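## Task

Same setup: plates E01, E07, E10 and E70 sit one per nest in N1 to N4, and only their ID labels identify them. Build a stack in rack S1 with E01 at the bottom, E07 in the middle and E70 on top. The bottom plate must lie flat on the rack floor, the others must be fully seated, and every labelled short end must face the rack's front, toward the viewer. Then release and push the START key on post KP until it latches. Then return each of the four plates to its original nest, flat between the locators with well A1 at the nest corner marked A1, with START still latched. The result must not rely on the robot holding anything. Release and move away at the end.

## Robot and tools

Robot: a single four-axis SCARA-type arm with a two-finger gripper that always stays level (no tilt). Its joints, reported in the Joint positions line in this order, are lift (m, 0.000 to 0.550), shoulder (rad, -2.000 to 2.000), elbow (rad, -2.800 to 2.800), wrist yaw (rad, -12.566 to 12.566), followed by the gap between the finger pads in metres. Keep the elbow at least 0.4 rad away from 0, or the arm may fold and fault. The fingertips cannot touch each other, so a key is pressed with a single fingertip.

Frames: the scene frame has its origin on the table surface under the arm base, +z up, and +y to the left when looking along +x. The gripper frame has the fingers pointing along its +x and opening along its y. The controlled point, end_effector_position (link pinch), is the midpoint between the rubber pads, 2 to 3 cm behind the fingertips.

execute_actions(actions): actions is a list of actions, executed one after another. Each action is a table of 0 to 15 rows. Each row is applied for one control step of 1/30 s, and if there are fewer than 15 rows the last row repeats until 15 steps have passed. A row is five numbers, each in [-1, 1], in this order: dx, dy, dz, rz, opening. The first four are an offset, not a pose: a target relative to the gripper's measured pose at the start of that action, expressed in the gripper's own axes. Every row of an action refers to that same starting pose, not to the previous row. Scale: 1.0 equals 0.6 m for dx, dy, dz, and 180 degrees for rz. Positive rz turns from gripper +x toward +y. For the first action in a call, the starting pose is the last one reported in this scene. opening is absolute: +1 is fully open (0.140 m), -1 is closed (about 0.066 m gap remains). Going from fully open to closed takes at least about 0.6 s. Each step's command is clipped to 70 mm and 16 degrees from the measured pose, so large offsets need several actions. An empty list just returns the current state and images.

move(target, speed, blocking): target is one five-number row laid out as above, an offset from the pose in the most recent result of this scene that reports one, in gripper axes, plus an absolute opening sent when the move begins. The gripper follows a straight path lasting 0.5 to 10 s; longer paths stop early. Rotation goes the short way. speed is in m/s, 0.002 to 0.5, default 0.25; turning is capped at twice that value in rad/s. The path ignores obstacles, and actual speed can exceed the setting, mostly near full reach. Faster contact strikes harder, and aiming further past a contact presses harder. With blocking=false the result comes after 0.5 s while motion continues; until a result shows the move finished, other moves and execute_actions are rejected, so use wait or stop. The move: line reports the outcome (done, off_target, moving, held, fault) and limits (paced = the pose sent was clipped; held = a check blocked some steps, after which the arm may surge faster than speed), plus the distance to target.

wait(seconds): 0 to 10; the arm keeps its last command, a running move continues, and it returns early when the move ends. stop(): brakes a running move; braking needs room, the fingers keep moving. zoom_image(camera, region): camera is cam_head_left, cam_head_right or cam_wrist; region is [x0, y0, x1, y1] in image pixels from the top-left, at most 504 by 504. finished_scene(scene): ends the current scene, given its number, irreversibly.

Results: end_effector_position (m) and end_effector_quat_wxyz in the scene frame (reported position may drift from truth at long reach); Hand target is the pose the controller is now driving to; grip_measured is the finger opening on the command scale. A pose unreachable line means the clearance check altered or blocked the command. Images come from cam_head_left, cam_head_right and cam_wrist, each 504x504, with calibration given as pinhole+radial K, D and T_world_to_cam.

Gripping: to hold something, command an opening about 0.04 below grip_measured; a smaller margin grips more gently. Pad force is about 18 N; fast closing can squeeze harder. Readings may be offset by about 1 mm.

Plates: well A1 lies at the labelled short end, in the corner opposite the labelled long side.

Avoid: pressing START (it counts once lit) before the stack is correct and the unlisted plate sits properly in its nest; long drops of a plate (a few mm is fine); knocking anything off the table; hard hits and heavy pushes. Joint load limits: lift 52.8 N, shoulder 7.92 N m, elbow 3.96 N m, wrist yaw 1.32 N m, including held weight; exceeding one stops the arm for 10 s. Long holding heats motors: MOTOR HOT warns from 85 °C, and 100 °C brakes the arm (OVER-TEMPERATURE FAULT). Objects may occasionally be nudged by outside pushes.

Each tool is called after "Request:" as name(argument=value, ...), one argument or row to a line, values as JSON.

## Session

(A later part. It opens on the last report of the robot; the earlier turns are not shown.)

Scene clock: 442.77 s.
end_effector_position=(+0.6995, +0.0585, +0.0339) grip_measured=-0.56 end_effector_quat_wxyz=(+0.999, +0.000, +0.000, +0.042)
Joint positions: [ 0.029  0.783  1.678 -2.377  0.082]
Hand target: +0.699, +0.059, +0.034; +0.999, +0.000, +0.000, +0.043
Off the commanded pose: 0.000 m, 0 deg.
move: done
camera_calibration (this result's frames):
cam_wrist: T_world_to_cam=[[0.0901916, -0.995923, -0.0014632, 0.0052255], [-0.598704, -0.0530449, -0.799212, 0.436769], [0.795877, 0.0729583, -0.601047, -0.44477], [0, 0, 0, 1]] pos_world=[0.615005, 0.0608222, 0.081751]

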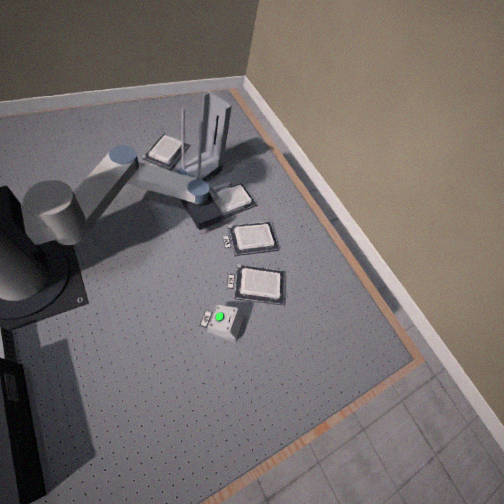

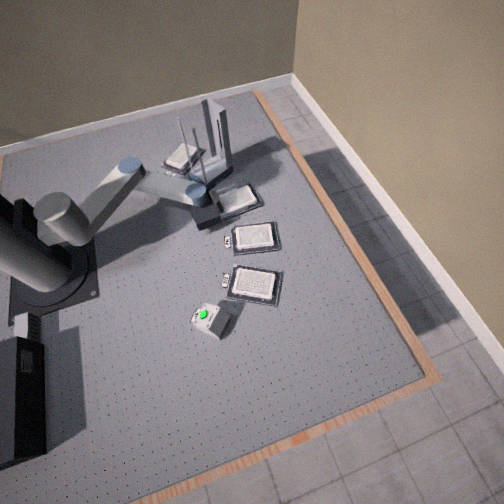

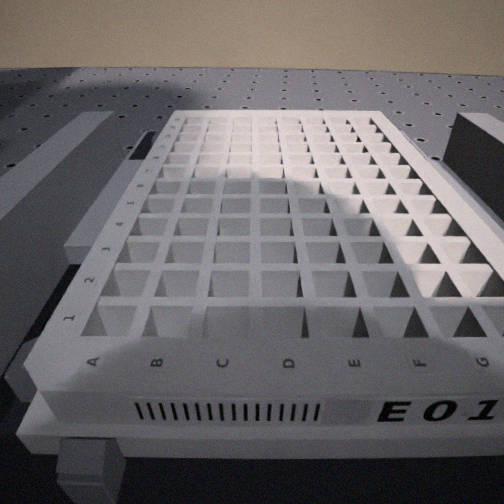

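Request:
execute_actions(
  actions=[
    [[0,0,0,0,0.15]],
    [[0,0,0,0,0.15]],
  ],
)

Request:
move(
  target=[-0.25, 0, 0.12, 0, 0.15],
  speed=0.2,
)

Scene clock: 446.57 s.
end_effector_position=(+0.6995, +0.0585, +0.0339) grip_measured=+0.15 end_effector_quat_wxyz=(+0.999, +0.000, +0.000, +0.042)
Joint positions: [ 0.029  0.783  1.678 -2.377  0.109]
Hand target: +0.700, +0.058, +0.034; +0.999, +0.000, +0.000, +0.042
Off the commanded pose: 0.000 m, 0 deg.
camera_calibration (this result's frames):
cam_wrist: T_world_to_cam=[[0.0901782, -0.995925, -0.0014632, 0.00522745], [-0.598704, -0.0530368, -0.799212, 0.436769], [0.795878, 0.0729475, -0.601047, -0.44477], [0, 0, 0, 1]] pos_world=[0.615006, 0.0608158, 0.081751]

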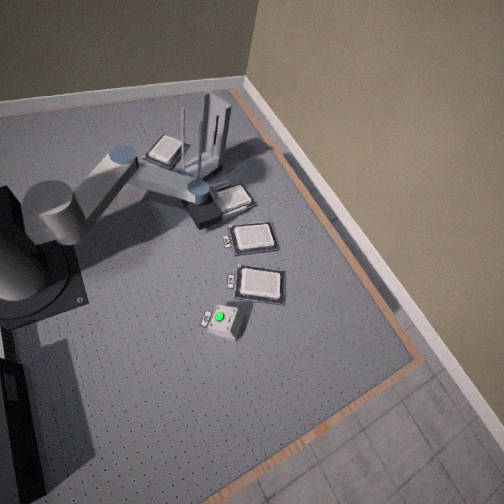

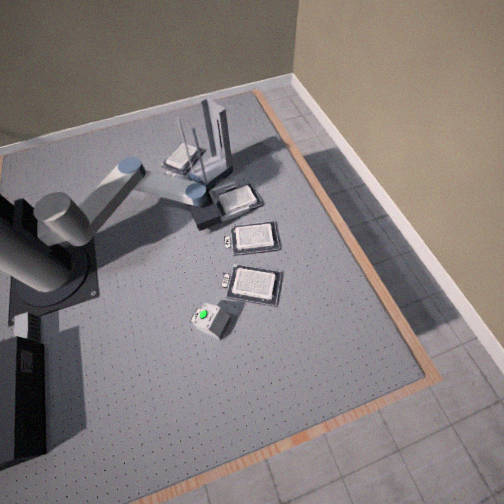

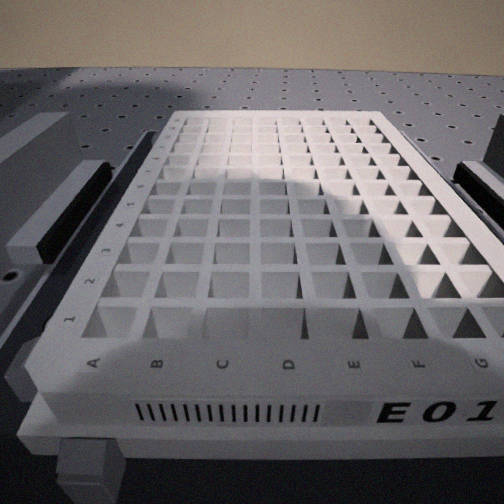

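Scene clock: 447.77 s.
end_effector_position=(+0.5500, +0.0457, +0.1059) grip_measured=+0.15 end_effector_quat_wxyz=(+0.999, +0.000, +0.000, +0.042)
Joint positions: [ 0.101  1.094  0.939 -1.948  0.109]
Hand target: +0.550, +0.046, +0.106; +0.999, +0.000, +0.000, +0.042
Off the commanded pose: 0.000 m, 0 deg.
move: done
camera_calibration (this result's frames):
cam_wrist: T_world_to_cam=[[0.0898831, -0.995951, -0.0014632, 0.00621835], [-0.59872, -0.0528594, -0.799212, 0.404156], [0.795899, 0.0727117, -0.601047, -0.281506], [0, 0, 0, 1]] pos_world=[0.465468, 0.0480254, 0.153818]

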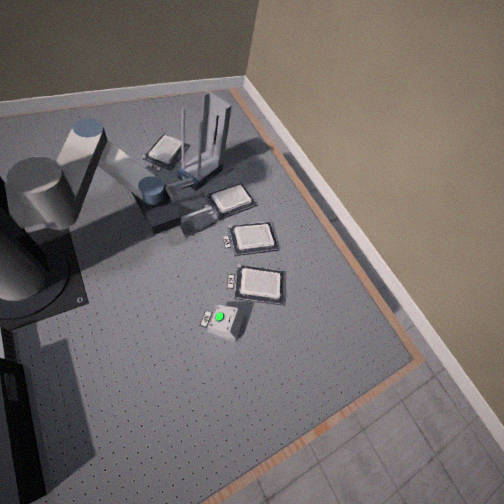

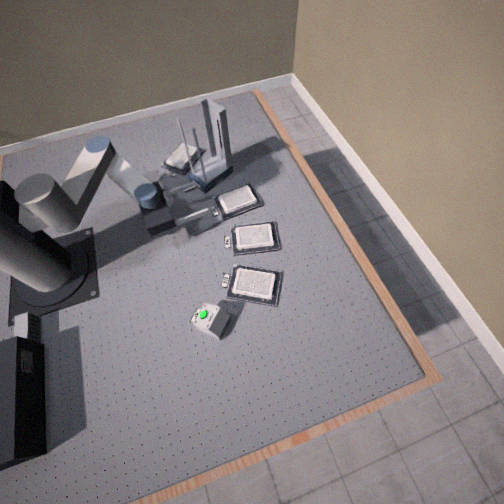

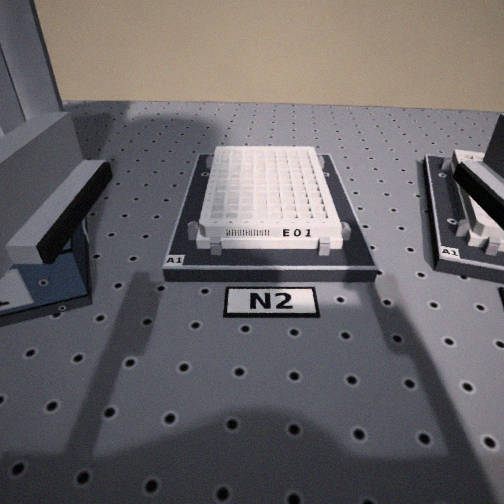

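Request:
zoom_image(
  camera="cam_head_left",
  region=[135, 125, 300, 345],
)

Request:
zoom_image(
  camera="cam_wrist",
  region=[150, 130, 390, 290],
)

Region (135, 125, 300, 345) of cam_head_left's 504x504 image, scaled by 2.291, with more detail than that image has; it fills the left 378 columns of this view, and the rest is white.

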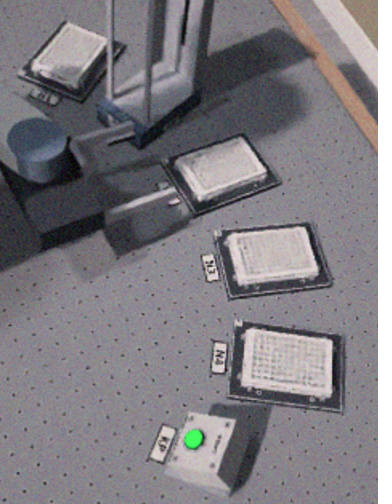

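Region (150, 130, 390, 290) of cam_wrist's 504x504 image, scaled by 2.100, with more detail than that image has.

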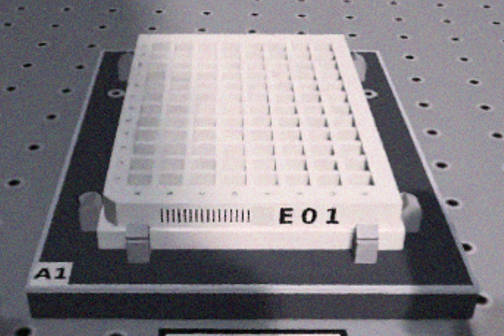

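All plates are back in their nests, START is still lit, and the gripper is clear.

Request:
finished_scene(
  scene=2,
)

The scene is finished: the task was done.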